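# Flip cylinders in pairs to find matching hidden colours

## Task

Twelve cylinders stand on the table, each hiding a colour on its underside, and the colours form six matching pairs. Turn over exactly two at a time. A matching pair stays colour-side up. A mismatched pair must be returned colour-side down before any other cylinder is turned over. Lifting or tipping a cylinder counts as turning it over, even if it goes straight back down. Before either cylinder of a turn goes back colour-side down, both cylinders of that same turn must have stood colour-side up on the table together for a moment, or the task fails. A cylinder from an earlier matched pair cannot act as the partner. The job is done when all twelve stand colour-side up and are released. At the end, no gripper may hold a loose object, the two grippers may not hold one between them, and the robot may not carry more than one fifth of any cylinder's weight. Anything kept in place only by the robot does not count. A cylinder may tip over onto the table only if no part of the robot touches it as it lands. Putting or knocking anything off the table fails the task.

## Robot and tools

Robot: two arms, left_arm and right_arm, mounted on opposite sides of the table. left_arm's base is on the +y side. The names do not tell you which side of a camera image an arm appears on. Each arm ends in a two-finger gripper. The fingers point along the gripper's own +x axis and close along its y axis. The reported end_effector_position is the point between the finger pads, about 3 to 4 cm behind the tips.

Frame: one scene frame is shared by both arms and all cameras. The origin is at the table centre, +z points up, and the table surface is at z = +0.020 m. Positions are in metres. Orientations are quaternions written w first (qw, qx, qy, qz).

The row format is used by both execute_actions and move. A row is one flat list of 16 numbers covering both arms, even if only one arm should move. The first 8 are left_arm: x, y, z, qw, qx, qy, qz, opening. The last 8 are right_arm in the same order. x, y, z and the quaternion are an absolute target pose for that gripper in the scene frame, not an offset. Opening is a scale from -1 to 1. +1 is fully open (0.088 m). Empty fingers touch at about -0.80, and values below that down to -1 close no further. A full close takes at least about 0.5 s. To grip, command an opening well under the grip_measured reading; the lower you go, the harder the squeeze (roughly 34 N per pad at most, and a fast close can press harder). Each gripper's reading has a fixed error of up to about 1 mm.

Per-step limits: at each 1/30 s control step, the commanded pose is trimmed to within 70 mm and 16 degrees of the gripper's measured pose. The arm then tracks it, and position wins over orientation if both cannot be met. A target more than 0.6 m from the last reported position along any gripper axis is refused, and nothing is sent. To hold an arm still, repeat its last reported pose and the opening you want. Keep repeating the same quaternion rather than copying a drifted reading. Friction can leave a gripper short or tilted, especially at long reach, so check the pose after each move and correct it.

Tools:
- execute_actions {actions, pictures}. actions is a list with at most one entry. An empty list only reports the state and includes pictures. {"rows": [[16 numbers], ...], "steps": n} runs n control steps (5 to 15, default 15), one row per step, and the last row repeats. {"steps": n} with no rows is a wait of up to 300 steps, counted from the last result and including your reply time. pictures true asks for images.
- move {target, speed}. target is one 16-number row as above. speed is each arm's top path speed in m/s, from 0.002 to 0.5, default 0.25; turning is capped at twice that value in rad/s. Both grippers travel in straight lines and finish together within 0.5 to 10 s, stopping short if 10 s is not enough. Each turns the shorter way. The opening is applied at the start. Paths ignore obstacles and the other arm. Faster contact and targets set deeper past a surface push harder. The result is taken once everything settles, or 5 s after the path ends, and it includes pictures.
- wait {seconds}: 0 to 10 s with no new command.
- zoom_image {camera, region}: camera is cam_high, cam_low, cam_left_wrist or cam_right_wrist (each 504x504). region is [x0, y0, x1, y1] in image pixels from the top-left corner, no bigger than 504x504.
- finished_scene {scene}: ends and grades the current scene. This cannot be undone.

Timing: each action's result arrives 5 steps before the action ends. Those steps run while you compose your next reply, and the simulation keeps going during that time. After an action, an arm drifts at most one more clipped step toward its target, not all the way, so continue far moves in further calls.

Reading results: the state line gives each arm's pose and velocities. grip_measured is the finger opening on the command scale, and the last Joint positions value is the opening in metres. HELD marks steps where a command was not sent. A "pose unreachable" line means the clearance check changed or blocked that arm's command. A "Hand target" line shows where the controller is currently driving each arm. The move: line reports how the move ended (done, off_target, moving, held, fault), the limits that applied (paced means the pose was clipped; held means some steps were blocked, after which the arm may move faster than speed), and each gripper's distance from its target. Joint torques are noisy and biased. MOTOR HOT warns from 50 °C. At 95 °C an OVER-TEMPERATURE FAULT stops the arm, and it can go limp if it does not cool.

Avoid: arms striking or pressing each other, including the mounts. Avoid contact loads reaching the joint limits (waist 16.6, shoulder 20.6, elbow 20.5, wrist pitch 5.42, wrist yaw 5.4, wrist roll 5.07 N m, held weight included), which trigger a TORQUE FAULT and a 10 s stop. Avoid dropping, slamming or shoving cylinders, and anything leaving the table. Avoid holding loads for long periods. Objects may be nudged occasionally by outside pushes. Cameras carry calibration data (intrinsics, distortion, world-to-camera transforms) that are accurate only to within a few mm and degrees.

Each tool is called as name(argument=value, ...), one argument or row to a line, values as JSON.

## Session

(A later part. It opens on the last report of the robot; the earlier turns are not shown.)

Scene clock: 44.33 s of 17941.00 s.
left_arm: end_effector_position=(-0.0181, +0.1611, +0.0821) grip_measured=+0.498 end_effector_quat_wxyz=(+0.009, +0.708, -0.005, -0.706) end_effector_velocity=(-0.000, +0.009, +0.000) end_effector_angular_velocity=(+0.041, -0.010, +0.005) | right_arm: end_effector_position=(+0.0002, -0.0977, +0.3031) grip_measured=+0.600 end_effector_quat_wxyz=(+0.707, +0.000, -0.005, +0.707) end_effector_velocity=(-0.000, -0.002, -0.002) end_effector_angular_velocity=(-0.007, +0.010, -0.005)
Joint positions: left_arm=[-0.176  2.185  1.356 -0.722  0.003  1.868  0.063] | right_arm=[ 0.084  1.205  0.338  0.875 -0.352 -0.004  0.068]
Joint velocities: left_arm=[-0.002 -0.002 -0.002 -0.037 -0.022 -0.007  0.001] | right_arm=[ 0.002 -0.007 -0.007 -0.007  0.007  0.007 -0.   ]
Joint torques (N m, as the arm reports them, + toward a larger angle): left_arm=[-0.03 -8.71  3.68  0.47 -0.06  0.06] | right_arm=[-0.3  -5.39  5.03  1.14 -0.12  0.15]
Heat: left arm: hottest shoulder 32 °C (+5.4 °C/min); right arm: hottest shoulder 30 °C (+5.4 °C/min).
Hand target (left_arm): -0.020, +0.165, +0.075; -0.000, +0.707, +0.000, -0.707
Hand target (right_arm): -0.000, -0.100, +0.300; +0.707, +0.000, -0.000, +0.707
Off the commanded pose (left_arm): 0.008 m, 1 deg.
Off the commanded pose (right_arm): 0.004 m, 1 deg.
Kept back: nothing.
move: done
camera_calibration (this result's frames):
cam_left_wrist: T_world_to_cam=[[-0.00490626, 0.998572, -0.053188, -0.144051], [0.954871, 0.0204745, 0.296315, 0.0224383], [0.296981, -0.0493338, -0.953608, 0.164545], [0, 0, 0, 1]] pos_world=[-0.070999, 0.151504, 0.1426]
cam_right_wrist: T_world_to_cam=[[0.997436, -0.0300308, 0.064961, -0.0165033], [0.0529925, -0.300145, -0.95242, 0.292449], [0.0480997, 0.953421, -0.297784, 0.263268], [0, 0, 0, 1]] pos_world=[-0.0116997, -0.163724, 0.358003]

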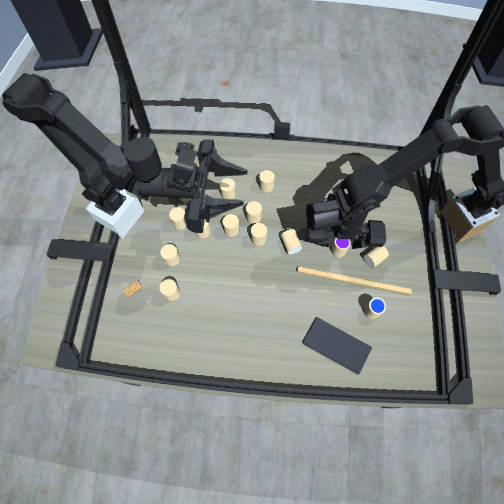

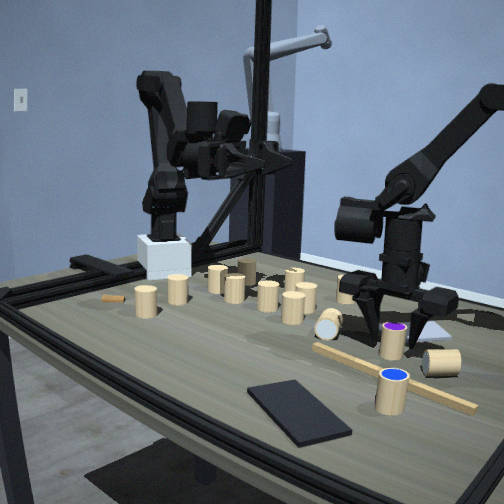

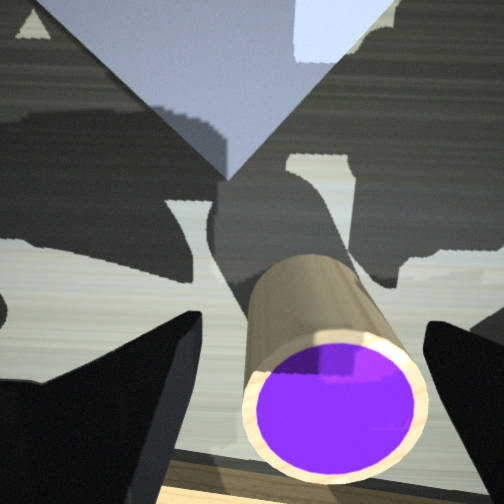

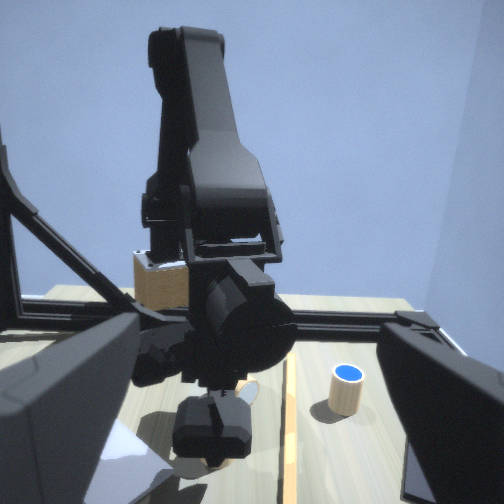

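execute_actions(
  actions=[
    {"steps":30},
  ],
)

execute_actions(
  actions=[
    {"rows":[[-0.02,0.165,0.075,0,0.707,0,-0.707,-0.3,0,-0.1,0.3,0.707,0,0,0.707,0.6]]},
  ],
)

move(
  target=[-0.02,0.165,0.13,0,0.707,0,-0.707,-0.3,0,-0.1,0.3,0.707,0,0,0.707,0.6],
  speed=0.4,
)

move(
  target=[-0.003,0.028,0.3,0.5,0.5,-0.5,-0.5,-0.3,0,-0.1,0.3,0.707,0,0,0.707,0.6],
  speed=0.5,
)

move(
  target=[-0.003,0.028,0.3,0.5,0.5,-0.5,-0.5,-0.3,0,-0.028,0.3,0.707,0,0,0.707,0.6],
)

Scene clock: 45.33 s of 17941.00 s.
left_arm: end_effector_position=(-0.0181, +0.1611, +0.0821) grip_measured=+0.500 end_effector_quat_wxyz=(+0.009, +0.708, -0.005, -0.706) end_effector_velocity=(-0.003, +0.002, -0.001) end_effector_angular_velocity=(+0.009, +0.011, +0.005) | right_arm: end_effector_position=(+0.0002, -0.0977, +0.3029) grip_measured=+0.600 end_effector_quat_wxyz=(+0.707, +0.000, -0.005, +0.707) end_effector_velocity=(-0.000, -0.001, -0.002) end_effector_angular_velocity=(-0.007, +0.010, +0.005)
Joint positions: left_arm=[-0.176  2.185  1.356 -0.722  0.003  1.868  0.063] | right_arm=[ 0.084  1.205  0.337  0.875 -0.352 -0.004  0.068]
Joint velocities: left_arm=[-0.002  0.002 -0.002 -0.007  0.007 -0.007 -0.   ] | right_arm=[-0.002 -0.002 -0.002 -0.007 -0.007  0.007 -0.   ]
Joint torques (N m, as the arm reports them, + toward a larger angle): left_arm=[-0.39 -8.78  4.06  0.47 -0.02  0.1 ] | right_arm=[-0.3  -5.39  5.03  1.14 -0.12  0.15]
Heat: left arm: hottest shoulder 32 °C (+5.3 °C/min); right arm: hottest shoulder 30 °C (+5.3 °C/min).
Hand target (left_arm): -0.020, +0.165, +0.075; +0.000, +0.707, +0.000, -0.707
Hand target (right_arm): -0.000, -0.100, +0.300; +0.707, -0.000, +0.000, +0.707
Off the commanded pose (left_arm): 0.008 m, 1 deg.
Off the commanded pose (right_arm): 0.004 m, 1 deg.
Kept back: nothing.
Steps of this call (steps 1 to 30: nothing new was sent). Readings (end_effector_position):
1: left_arm (-0.0181, +0.1611, +0.0821) | right_arm (+0.0002, -0.0977, +0.3031)
2: left_arm (-0.0181, +0.1611, +0.0821) | right_arm (+0.0002, -0.0977, +0.3031)
4: left_arm (-0.0181, +0.1611, +0.0821) | right_arm (+0.0002, -0.0977, +0.3031)
8: left_arm (-0.0181, +0.1611, +0.0821) | right_arm (+0.0002, -0.0977, +0.3031)
30: the state above

Scene clock: 45.67 s of 17941.00 s.
left_arm: end_effector_position=(-0.0179, +0.1608, +0.0821) grip_measured=+0.016 end_effector_quat_wxyz=(+0.009, +0.709, -0.006, -0.706) end_effector_velocity=(-0.001, +0.004, -0.001) end_effector_angular_velocity=(+0.014, -0.003, +0.005) | right_arm: end_effector_position=(+0.0002, -0.0977, +0.3029) grip_measured=+0.600 end_effector_quat_wxyz=(+0.707, +0.000, -0.005, +0.707) end_effector_velocity=(-0.003, -0.001, -0.000) end_effector_angular_velocity=(-0.002, +0.008, +0.020)
Joint positions: left_arm=[-0.176  2.185  1.356 -0.721  0.002  1.869  0.04 ] | right_arm=[ 0.084  1.205  0.337  0.875 -0.352 -0.004  0.068]
Joint velocities: left_arm=[-0.002 -0.002 -0.007 -0.007 -0.007 -0.007 -0.   ] | right_arm=[-0.002 -0.007 -0.002 -0.007 -0.022  0.007 -0.   ]
Joint torques (N m, as the arm reports them, + toward a larger angle): left_arm=[-0.27 -8.69  3.87  0.44 -0.06  0.07] | right_arm=[-0.3  -5.38  5.08  1.15 -0.12  0.15]
Heat: left arm: hottest shoulder 32 °C (+5.3 °C/min); right arm: hottest shoulder 30 °C (+5.3 °C/min).
Steps of this call (steps 1 to 10: the first 10 steps of this action). Readings (end_effector_position):
1: left_arm (-0.0181, +0.1611, +0.0821) | right_arm (+0.0002, -0.0977, +0.3029)
2: left_arm (-0.0181, +0.1611, +0.0821) | right_arm (+0.0002, -0.0977, +0.3029)
4: left_arm (-0.0181, +0.1612, +0.0821) | right_arm (+0.0002, -0.0977, +0.3029)
8: left_arm (-0.0179, +0.1608, +0.0821) | right_arm (+0.0002, -0.0977, +0.3029)
10: the state above

Scene clock: 46.77 s of 17941.00 s.
left_arm: end_effector_position=(-0.0205, +0.1691, +0.1230) grip_measured=+0.015 end_effector_quat_wxyz=(-0.004, +0.704, +0.008, -0.710) end_effector_velocity=(+0.000, +0.001, +0.001) end_effector_angular_velocity=(+0.004, -0.006, -0.010) | right_arm: end_effector_position=(+0.0002, -0.0977, +0.3029) grip_measured=+0.600 end_effector_quat_wxyz=(+0.707, +0.000, -0.005, +0.707) end_effector_velocity=(+0.003, -0.001, +0.001) end_effector_angular_velocity=(+0.007, -0.010, -0.015)
Joint positions: left_arm=[-0.176  2.108  1.417 -0.898  0.002  1.869  0.04 ] | right_arm=[ 0.084  1.205  0.337  0.875 -0.352 -0.004  0.068]
Joint velocities: left_arm=[-0.002 -0.002  0.002 -0.007 -0.007  0.007 -0.   ] | right_arm=[-0.007 -0.002 -0.002  0.007  0.007 -0.007 -0.   ]
Joint torques (N m, as the arm reports them, + toward a larger angle): left_arm=[ -0.29 -12.1    6.15   0.05  -0.01   0.09] | right_arm=[-0.31 -5.37  5.09  1.14 -0.12  0.15]
Heat: left arm: hottest shoulder 33 °C (+6.4 °C/min); right arm: hottest shoulder 30 °C (+5.1 °C/min).
Hand target (left_arm): -0.020, +0.165, +0.130; -0.000, +0.707, +0.000, -0.707
Hand target (right_arm): -0.000, -0.100, +0.300; +0.707, +0.000, -0.000, +0.707
Off your previous action's commanded pose (left_arm): 0.009 m, 1 deg at its last step (step 5 of this call).
Off your previous action's commanded pose (right_arm): 0.004 m, 1 deg at its last step (step 5 of this call).
Off the commanded pose (left_arm): 0.008 m, 1 deg.
Off the commanded pose (right_arm): 0.004 m, 1 deg.
Kept back: nothing.
move: done
camera_calibration (this result's frames):
cam_left_wrist: T_world_to_cam=[[-0.00490239, 0.999869, -0.0154285, -0.154708], [0.958079, 0.00911615, 0.286359, 0.0156245], [0.286462, -0.0133778, -0.957998, 0.198906], [0, 0, 0, 1]] pos_world=[-0.072707, 0.157206, 0.18369]
cam_right_wrist: T_world_to_cam=[[0.997444, -0.0300076, 0.0648406, -0.0164367], [0.0528672, -0.300486, -0.95232, 0.29222], [0.0480605, 0.953314, -0.298132, 0.263367], [0, 0, 0, 1]] pos_world=[-0.0117118, -0.163756, 0.357871]

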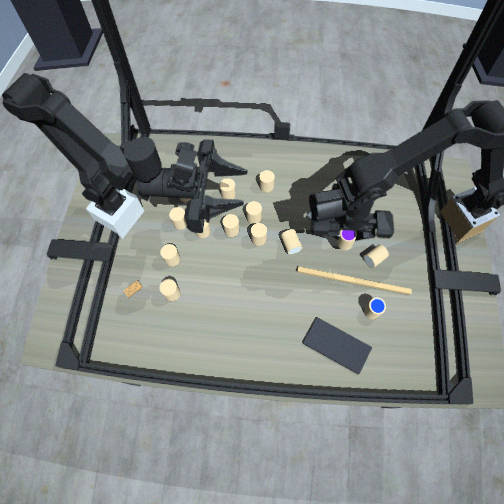

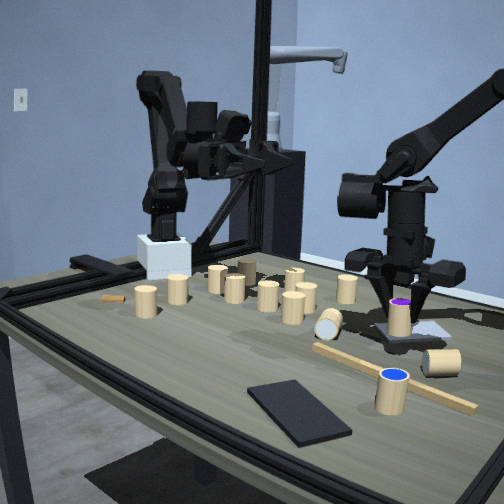

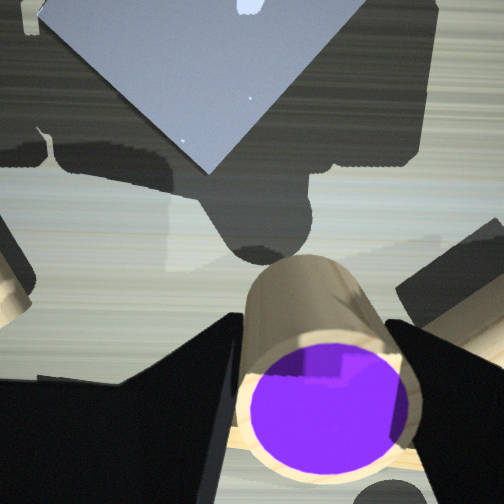

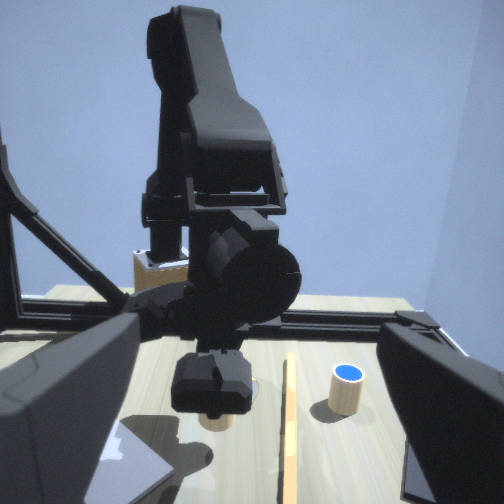

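Scene clock: 49.03 s of 17941.00 s.
left_arm: end_effector_position=(-0.0027, +0.0317, +0.3075) grip_measured=+0.015 end_effector_quat_wxyz=(+0.496, +0.500, -0.506, -0.497) end_effector_velocity=(+0.002, +0.001, +0.005) end_effector_angular_velocity=(-0.030, +0.011, +0.010) | right_arm: end_effector_position=(+0.0002, -0.0978, +0.3030) grip_measured=+0.600 end_effector_quat_wxyz=(+0.707, +0.000, -0.005, +0.707) end_effector_velocity=(-0.000, -0.001, -0.002) end_effector_angular_velocity=(-0.007, -0.005, +0.005)
Joint positions: left_arm=[-0.119  1.932  0.978  0.959  0.367  1.581  0.04 ] | right_arm=[ 0.084  1.205  0.337  0.874 -0.352 -0.004  0.068]
Joint velocities: left_arm=[ 0.002  0.002 -0.002  0.037 -0.007 -0.022 -0.   ] | right_arm=[-0.002 -0.002 -0.002 -0.007 -0.007 -0.007 -0.   ]
Joint torques (N m, as the arm reports them, + toward a larger angle): left_arm=[-0.4  -7.92  5.59  1.85  0.03 -0.1 ] | right_arm=[-0.31 -5.36  5.1   1.15 -0.12  0.15]
Heat: left arm: hottest shoulder 33 °C (+6.1 °C/min); right arm: hottest shoulder 30 °C (+4.9 °C/min).
Hand target (left_arm): -0.004, +0.030, +0.302; +0.496, +0.500, -0.503, -0.501
Hand target (right_arm): -0.000, -0.100, +0.300; +0.707, +0.000, -0.000, +0.707
Off the commanded pose (left_arm): 0.008 m, 1 deg.
Off the commanded pose (right_arm): 0.004 m, 1 deg.
Kept back: nothing.
move: done
camera_calibration (this result's frames):
cam_left_wrist: T_world_to_cam=[[0.0125525, -0.0381706, -0.999192, 0.321006], [0.957767, 0.287543, 0.00104753, 0.0259766], [0.287271, -0.957007, 0.040168, 0.0916755], [0, 0, 0, 1]] pos_world=[-0.0552447, 0.0925176, 0.317037]
cam_right_wrist: T_world_to_cam=[[0.997444, -0.0300076, 0.0648406, -0.0164275], [0.0528672, -0.300486, -0.95232, 0.29225], [0.0480605, 0.953314, -0.298132, 0.263414], [0, 0, 0, 1]] pos_world=[-0.0117247, -0.163792, 0.357913]

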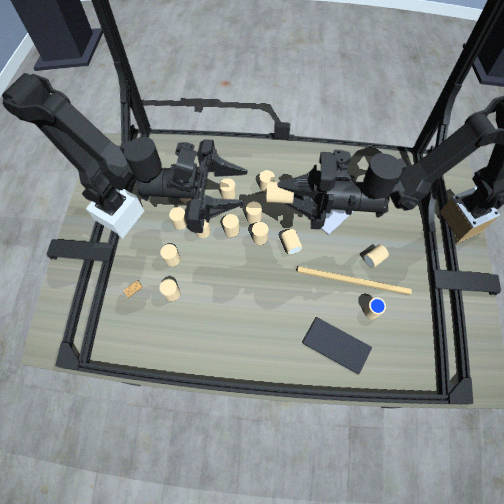

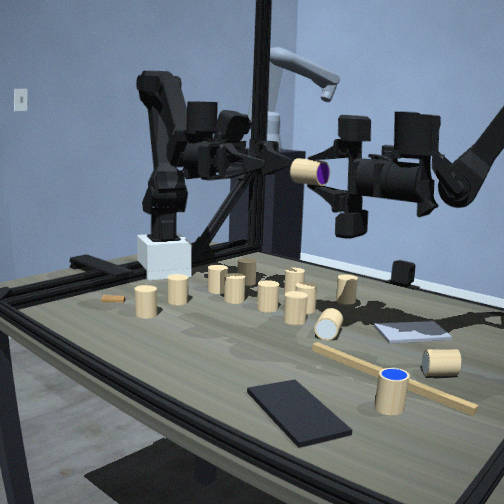

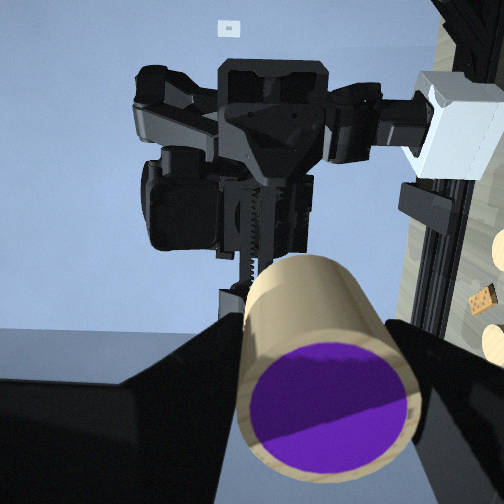

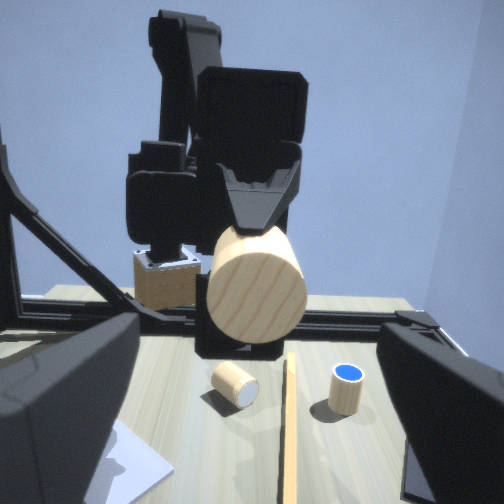

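Scene clock: 50.00 s of 17941.00 s.
left_arm: end_effector_position=(-0.0027, +0.0302, +0.3038) grip_measured=+0.015 end_effector_quat_wxyz=(+0.500, +0.500, -0.502, -0.498) end_effector_velocity=(-0.003, +0.000, +0.002) end_effector_angular_velocity=(-0.007, -0.010, -0.010) | right_arm: end_effector_position=(+0.0001, -0.0311, +0.2991) grip_measured=+0.600 end_effector_quat_wxyz=(+0.707, -0.002, -0.000, +0.707) end_effector_velocity=(+0.002, +0.001, +0.002) end_effector_angular_velocity=(+0.007, -0.009, +0.000)
Joint positions: left_arm=[-0.123  1.944  0.978  0.971  0.357  1.574  0.04 ] | right_arm=[ 0.173  1.51   0.548  0.96  -0.263 -0.004  0.068]
Joint velocities: left_arm=[-0.002 -0.002 -0.002  0.007  0.007  0.007 -0.   ] | right_arm=[-0.007  0.007  0.007  0.007 -0.007 -0.007 -0.   ]
Joint torques (N m, as the arm reports them, + toward a larger angle): left_arm=[-0.14 -8.26  6.32  1.94 -0.12 -0.14] | right_arm=[ 0.34 -5.54  7.39  1.54  0.03  0.11]
Heat: left arm: hottest shoulder 33 °C (+6.0 °C/min); right arm: hottest shoulder 30 °C (+4.8 °C/min).
Hand target (left_arm): -0.003, +0.028, +0.300; +0.500, +0.500, -0.500, -0.500
Hand target (right_arm): +0.000, -0.028, +0.300; +0.707, -0.000, -0.000, +0.707
Off the commanded pose (left_arm): 0.004 m, 0 deg.
Off the commanded pose (right_arm): 0.003 m, 0 deg.
Kept back: nothing.
move: done
camera_calibration (this result's frames):
cam_left_wrist: T_world_to_cam=[[0.00499153, -0.0377505, -0.999275, 0.317288], [0.955872, 0.293715, -0.00632122, 0.028443], [0.293741, -0.955147, 0.0375508, 0.0911952], [0, 0, 0, 1]] pos_world=[-0.0555594, 0.0907285, 0.313813]
cam_right_wrist: T_world_to_cam=[[0.997624, -0.0301748, 0.0619356, -0.0132281], [0.0495958, -0.309447, -0.949623, 0.307533], [0.0478205, 0.950438, -0.307215, 0.201368], [0, 0, 0, 1]] pos_world=[-0.0116852, -0.0966217, 0.354723]

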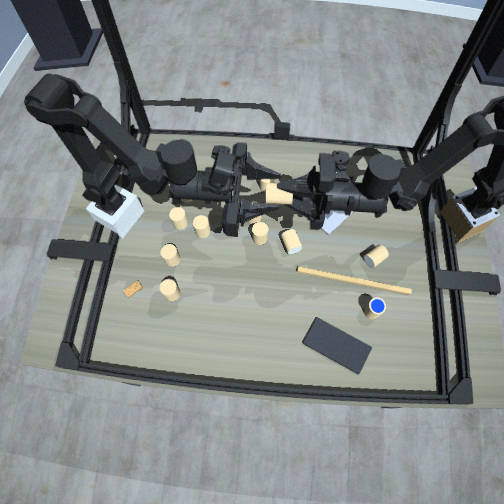

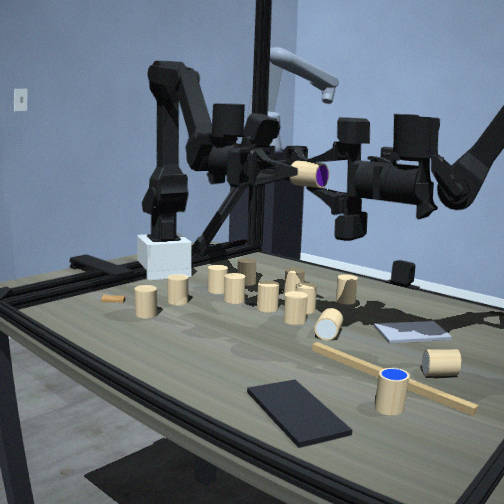

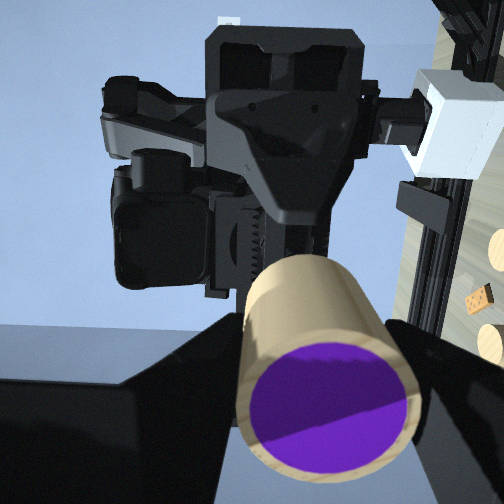

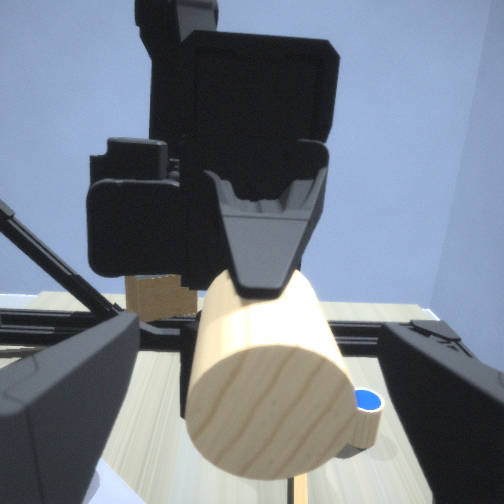

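execute_actions(
  actions=[
    {"rows":[[-0.003,0.028,0.3,0.5,0.5,-0.5,-0.5,-0.3,0,-0.028,0.3,0.707,0,0,0.707,-0.3]],"steps":12},
  ],
)

execute_actions(
  actions=[
    {"rows":[[-0.003,0.028,0.3,0.5,0.5,-0.5,-0.5,0.6,0,-0.028,0.3,0.707,0,0,0.707,-0.3]],"steps":10},
  ],
)

move(
  target=[-0.003,0.07,0.3,0.5,0.5,-0.5,-0.5,0.6,0,-0.07,0.3,0.707,0,0,0.707,-0.3],
  speed=0.4,
)

move(
  target=[0.147,0.247,0.14,0,0.707,0,-0.707,0.6,0.09,-0.174,0.15,0.5,-0.5,0.5,0.5,-0.3],
  speed=0.5,
)

move(
  target=[0.145,0.249,0.075,0,0.707,0,-0.707,0.6,0.09,-0.174,0.076,0.5,-0.5,0.5,0.5,-0.3],
  speed=0.2,
)

Scene clock: 50.63 s of 17941.00 s.
left_arm: end_effector_position=(-0.0035, +0.0300, +0.3037) grip_measured=+0.015 end_effector_quat_wxyz=(+0.500, +0.500, -0.503, -0.498) end_effector_velocity=(+0.002, +0.000, -0.001) end_effector_angular_velocity=(+0.007, +0.025, +0.019) | right_arm: end_effector_position=(+0.0007, -0.0307, +0.2997) grip_measured=+0.019 end_effector_quat_wxyz=(+0.708, -0.002, -0.001, +0.706) end_effector_velocity=(-0.002, +0.000, -0.003) end_effector_angular_velocity=(-0.012, -0.004, +0.010)
Joint positions: left_arm=[-0.124  1.945  0.978  0.972  0.357  1.573  0.04 ] | right_arm=[ 0.173  1.511  0.55   0.96  -0.259 -0.004  0.04 ]
Joint velocities: left_arm=[-0.002 -0.002 -0.002 -0.007 -0.022 -0.022 -0.001] | right_arm=[ 0.002  0.002 -0.002 -0.007 -0.007 -0.007 -0.   ]
Joint torques (N m, as the arm reports them, + toward a larger angle): left_arm=[-0.17 -8.2   6.02  1.81 -0.02 -0.07] | right_arm=[ 0.36 -5.59  7.37  1.48 -0.07  0.13]
Heat: left arm: hottest shoulder 33 °C (+5.9 °C/min); right arm: hottest shoulder 30 °C (+4.7 °C/min).
Steps of this call (steps 1 to 12: nothing new was sent; steps 13 to 19: the first 7 steps of this action). Readings (end_effector_position):
13: left_arm (-0.0027, +0.0302, +0.3036) | right_arm (+0.0000, -0.0308, +0.2991)
14: left_arm (-0.0027, +0.0302, +0.3036) | right_arm (+0.0000, -0.0307, +0.2993)
16: left_arm (-0.0027, +0.0302, +0.3036) | right_arm (+0.0001, -0.0307, +0.2995)
19: the state above

Scene clock: 50.97 s of 17941.00 s.
left_arm: end_effector_position=(-0.0035, +0.0300, +0.3039) grip_measured=+0.285 end_effector_quat_wxyz=(+0.500, +0.499, -0.503, -0.498) end_effector_velocity=(-0.000, -0.000, -0.001) end_effector_angular_velocity=(-0.002, +0.007, +0.005) | right_arm: end_effector_position=(+0.0006, -0.0305, +0.2992) grip_measured=+0.019 end_effector_quat_wxyz=(+0.708, -0.002, -0.000, +0.706) end_effector_velocity=(+0.000, +0.001, -0.004) end_effector_angular_velocity=(-0.007, -0.005, -0.005)
Joint positions: left_arm=[-0.124  1.945  0.978  0.973  0.357  1.573  0.053] | right_arm=[ 0.174  1.512  0.55   0.96  -0.259 -0.004  0.04 ]
Joint velocities: left_arm=[-0.002  0.002 -0.002  0.007 -0.007 -0.007  0.169] | right_arm=[ 0.002  0.012 -0.002  0.007  0.007 -0.007  0.   ]
Joint torques (N m, as the arm reports them, + toward a larger angle): left_arm=[-0.28 -8.51  6.03  1.81 -0.1  -0.07] | right_arm=[ 0.29 -5.85  7.38  1.48 -0.07  0.13]
Heat: left arm: hottest shoulder 33 °C (+5.9 °C/min); right arm: hottest shoulder 30 °C (+4.7 °C/min).
Off your previous action's commanded pose (left_arm): 0.004 m, 0 deg at its last step (step 5 of this call).
Off your previous action's commanded pose (right_arm): 0.003 m, 0 deg at its last step (step 5 of this call).
Steps of this call (steps 1 to 5: the last 5 steps of your previous action; steps 6 to 10: the first 5 steps of this action). Readings (end_effector_position):
6: left_arm (-0.0035, +0.0300, +0.3037) | right_arm (+0.0007, -0.0307, +0.2997)
7: left_arm (-0.0035, +0.0300, +0.3037) | right_arm (+0.0007, -0.0307, +0.2997)
9: left_arm (-0.0035, +0.0300, +0.3038) | right_arm (+0.0006, -0.0306, +0.2994)
10: the state above

Scene clock: 52.40 s of 17941.00 s.
left_arm: end_effector_position=(-0.0026, +0.0662, +0.2993) grip_measured=+0.600 end_effector_quat_wxyz=(+0.499, +0.501, -0.500, -0.500) end_effector_velocity=(+0.001, +0.004, -0.005) end_effector_angular_velocity=(+0.016, +0.014, +0.010) | right_arm: end_effector_position=(+0.0002, -0.0672, +0.3011) grip_measured=+0.019 end_effector_quat_wxyz=(+0.707, -0.001, -0.002, +0.707) end_effector_velocity=(-0.002, -0.004, +0.001) end_effector_angular_velocity=(+0.002, -0.008, +0.015)
Joint positions: left_arm=[-0.085  1.853  0.826  1.026  0.394  1.573  0.068] | right_arm=[ 0.131  1.357  0.428  0.931 -0.305 -0.003  0.04 ]
Joint velocities: left_arm=[ 0.002 -0.007 -0.017 -0.007 -0.007 -0.007 -0.   ] | right_arm=[-0.007 -0.022 -0.012 -0.007 -0.022 -0.007 -0.   ]
Joint torques (N m, as the arm reports them, + toward a larger angle): left_arm=[  0.13 -10.21   3.9    1.84   0.11  -0.1 ] | right_arm=[-0.3  -6.75  5.02  1.23 -0.14  0.15]
Heat: left arm: hottest shoulder 33 °C (+5.7 °C/min); right arm: hottest shoulder 30 °C (+4.6 °C/min).
Hand target (left_arm): -0.003, +0.070, +0.300; +0.500, +0.500, -0.500, -0.500
Hand target (right_arm): +0.000, -0.070, +0.300; +0.707, +0.000, +0.000, +0.707
Off your previous action's commanded pose (left_arm): 0.004 m, 0 deg at its last step (step 5 of this call).
Off your previous action's commanded pose (right_arm): 0.003 m, 0 deg at its last step (step 5 of this call).
Off the commanded pose (left_arm): 0.004 m, 0 deg.
Off the commanded pose (right_arm): 0.003 m, 0 deg.
Kept back: nothing.
move: done
camera_calibration (this result's frames):
cam_left_wrist: T_world_to_cam=[[0.00258272, -0.0324041, -0.999472, 0.31384], [0.955856, 0.29375, -0.00705371, 0.0179457], [0.293823, -0.955333, 0.0317323, 0.127481], [0, 0, 0, 1]] pos_world=[-0.055421, 0.126685, 0.309756]
cam_right_wrist: T_world_to_cam=[[0.997585, -0.0304709, 0.0624088, -0.0147256], [0.0501841, -0.304921, -0.951054, 0.298971], [0.0480093, 0.95189, -0.302656, 0.23495], [0, 0, 0, 1]] pos_world=[-0.0115933, -0.132933, 0.356366]

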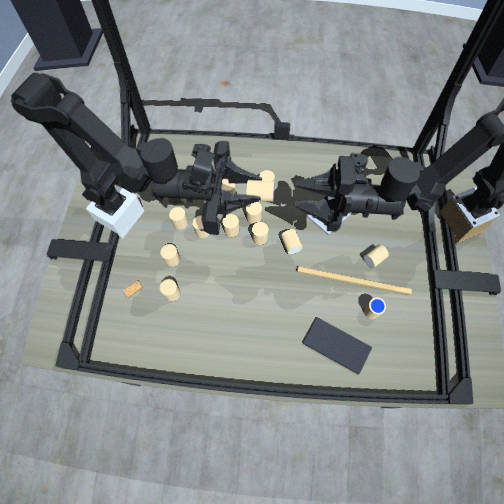

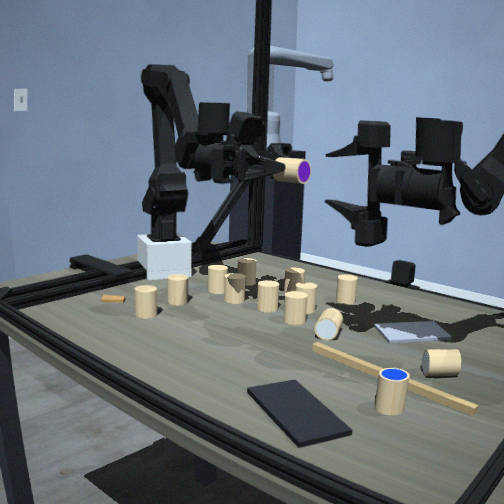

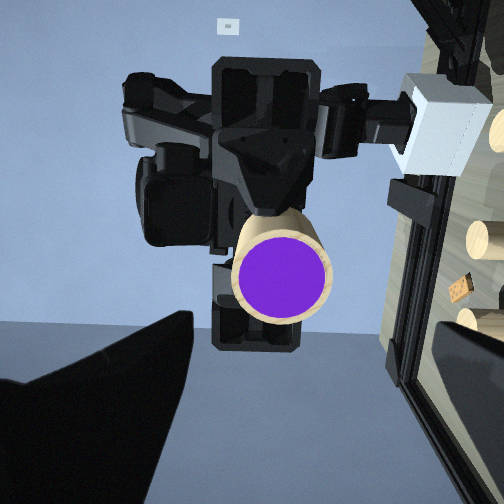

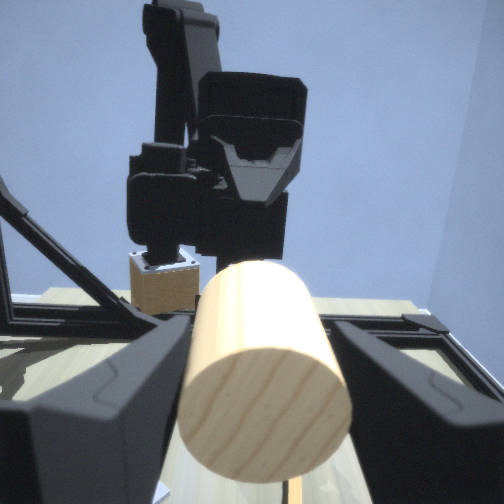

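Scene clock: 54.60 s of 17941.00 s.
left_arm: end_effector_position=(+0.1470, +0.2452, +0.1420) grip_measured=+0.600 end_effector_quat_wxyz=(+0.008, +0.708, -0.001, -0.706) end_effector_velocity=(-0.005, +0.008, -0.004) end_effector_angular_velocity=(+0.055, +0.024, +0.005) | right_arm: end_effector_position=(+0.0871, -0.1760, +0.1520) grip_measured=+0.019 end_effector_quat_wxyz=(+0.498, -0.498, +0.498, +0.506) end_effector_velocity=(-0.000, -0.004, -0.002) end_effector_angular_velocity=(-0.027, +0.008, -0.010)
Joint positions: left_arm=[ 0.3    2.131  1.534 -0.962  0.007  2.34   0.068] | right_arm=[-0.111  1.745  1.128 -0.952 -0.011 -0.555  0.04 ]
Joint velocities: left_arm=[-0.002  0.017  0.012 -0.051 -0.022 -0.007 -0.   ] | right_arm=[-0.002  0.012  0.007 -0.022  0.007  0.007  0.   ]
Joint torques (N m, as the arm reports them, + toward a larger angle): left_arm=[ 0.1  -8.73  6.2   0.09 -0.13  0.13] | right_arm=[-0.26 -6.94  6.87 -0.09  0.01 -0.22]
Heat: left arm: hottest shoulder 33 °C (+5.5 °C/min); right arm: hottest shoulder 30 °C (+4.4 °C/min).
Hand target (left_arm): +0.149, +0.245, +0.138; +0.004, +0.707, +0.002, -0.707
Hand target (right_arm): +0.089, -0.175, +0.151; +0.495, -0.501, +0.499, +0.505
Off the commanded pose (left_arm): 0.003 m, 1 deg.
Off the commanded pose (right_arm): 0.004 m, 1 deg.
Kept back: nothing.
move: done
camera_calibration (this result's frames):
cam_left_wrist: T_world_to_cam=[[-0.00945745, 0.998845, -0.0471066, -0.224231], [0.954655, 0.0230375, 0.296822, -0.155301], [0.297564, -0.0421634, -0.95377, 0.174946], [0, 0, 0, 1]] pos_world=[0.0940803, 0.234926, 0.202392]
cam_right_wrist: T_world_to_cam=[[0.997579, 0.0658698, 0.0222875, -0.0723956], [0.0561822, -0.952325, 0.299867, -0.184957], [0.0409771, -0.297889, -0.953721, 0.16884], [0, 0, 0, 1]] pos_world=[0.0756931, -0.121075, 0.218102]

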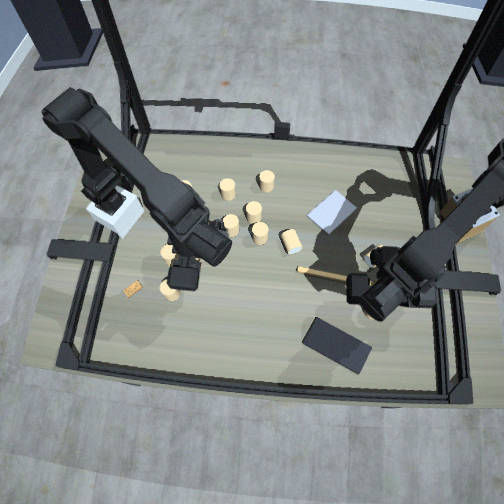

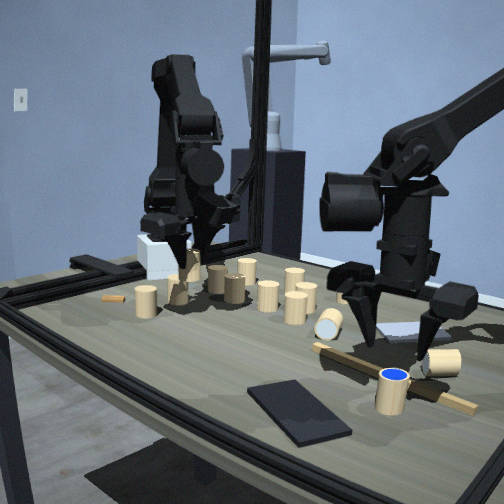

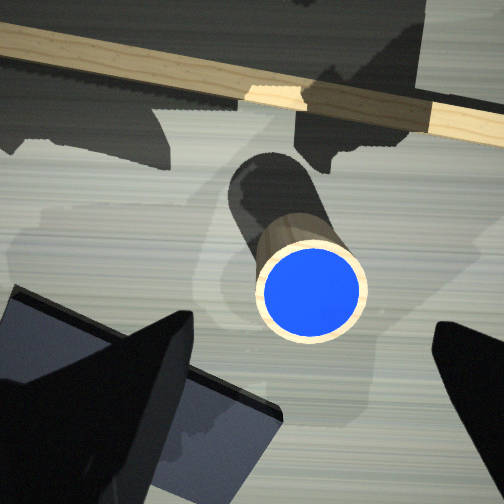

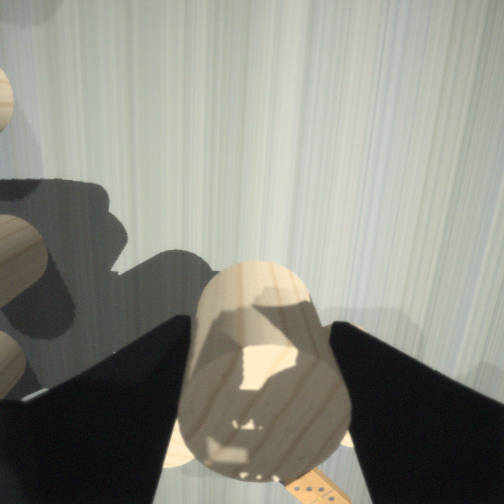

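Scene clock: 55.53 s of 17941.00 s.
left_arm: end_effector_position=(+0.1477, +0.2453, +0.0830) grip_measured=+0.600 end_effector_quat_wxyz=(+0.007, +0.712, -0.005, -0.702) end_effector_velocity=(+0.003, -0.003, +0.000) end_effector_angular_velocity=(-0.011, -0.021, +0.005) | right_arm: end_effector_position=(+0.0912, -0.1715, +0.0817) grip_measured=+0.019 end_effector_quat_wxyz=(+0.504, -0.499, +0.494, +0.503) end_effector_velocity=(-0.003, -0.004, -0.004) end_effector_angular_velocity=(-0.015, +0.018, +0.005)
Joint positions: left_arm=[ 0.3    2.225  1.43  -0.754  0.003  2.347  0.068] | right_arm=[-0.111  1.891  0.995 -0.659 -0.003 -0.552  0.04 ]
Joint velocities: left_arm=[-0.002 -0.002 -0.002  0.022 -0.007 -0.007 -0.   ] | right_arm=[-0.002  0.007 -0.007 -0.007 -0.007 -0.007  0.   ]
Joint torques (N m, as the arm reports them, + toward a larger angle): left_arm=[-0.03 -8.74  3.99  0.48 -0.07  0.09] | right_arm=[ 0.05 -7.25  3.69  0.33  0.    0.19]
Heat: left arm: hottest shoulder 33 °C (+5.4 °C/min); right arm: hottest shoulder 30 °C (+4.3 °C/min).
Hand target (left_arm): +0.145, +0.249, +0.075; +0.000, +0.707, +0.000, -0.707
Hand target (right_arm): +0.090, -0.175, +0.077; +0.500, -0.500, +0.500, +0.500
Off the commanded pose (left_arm): 0.009 m, 1 deg.
Off the commanded pose (right_arm): 0.006 m, 1 deg.
Kept back: nothing.
move: off_target (left_arm)
camera_calibration (this result's frames):
cam_left_wrist: T_world_to_cam=[[-0.00182419, 0.998714, -0.0506606, -0.227936], [0.951927, 0.0172526, 0.305839, -0.137438], [0.306319, -0.0476673, -0.950735, 0.11825], [0, 0, 0, 1]] pos_world=[0.0941927, 0.23565, 0.142911]
cam_right_wrist: T_world_to_cam=[[0.997373, 0.0625205, 0.0365953, -0.0768851], [0.0491107, -0.954885, 0.292886, -0.159096], [0.0532557, -0.290319, -0.955447, 0.103266], [0, 0, 0, 1]] pos_world=[0.0789969, -0.117131, 0.148076]

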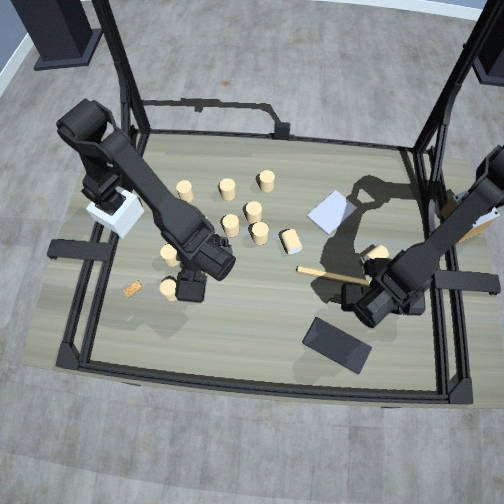

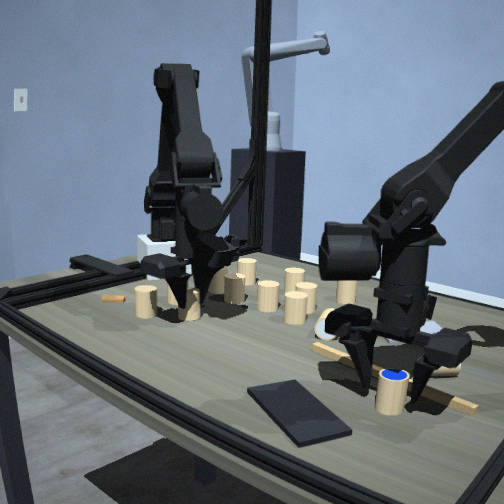

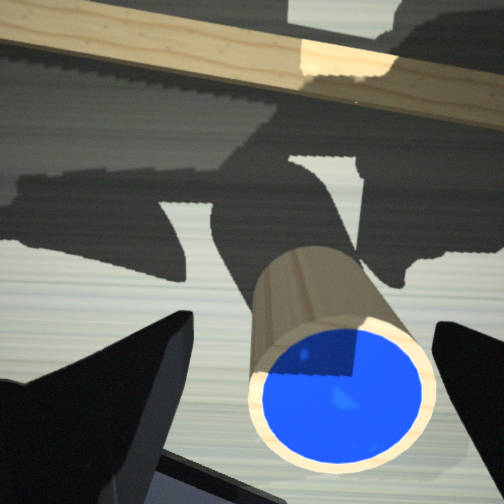

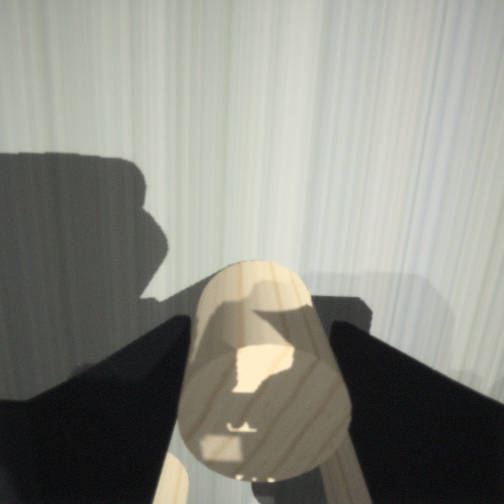

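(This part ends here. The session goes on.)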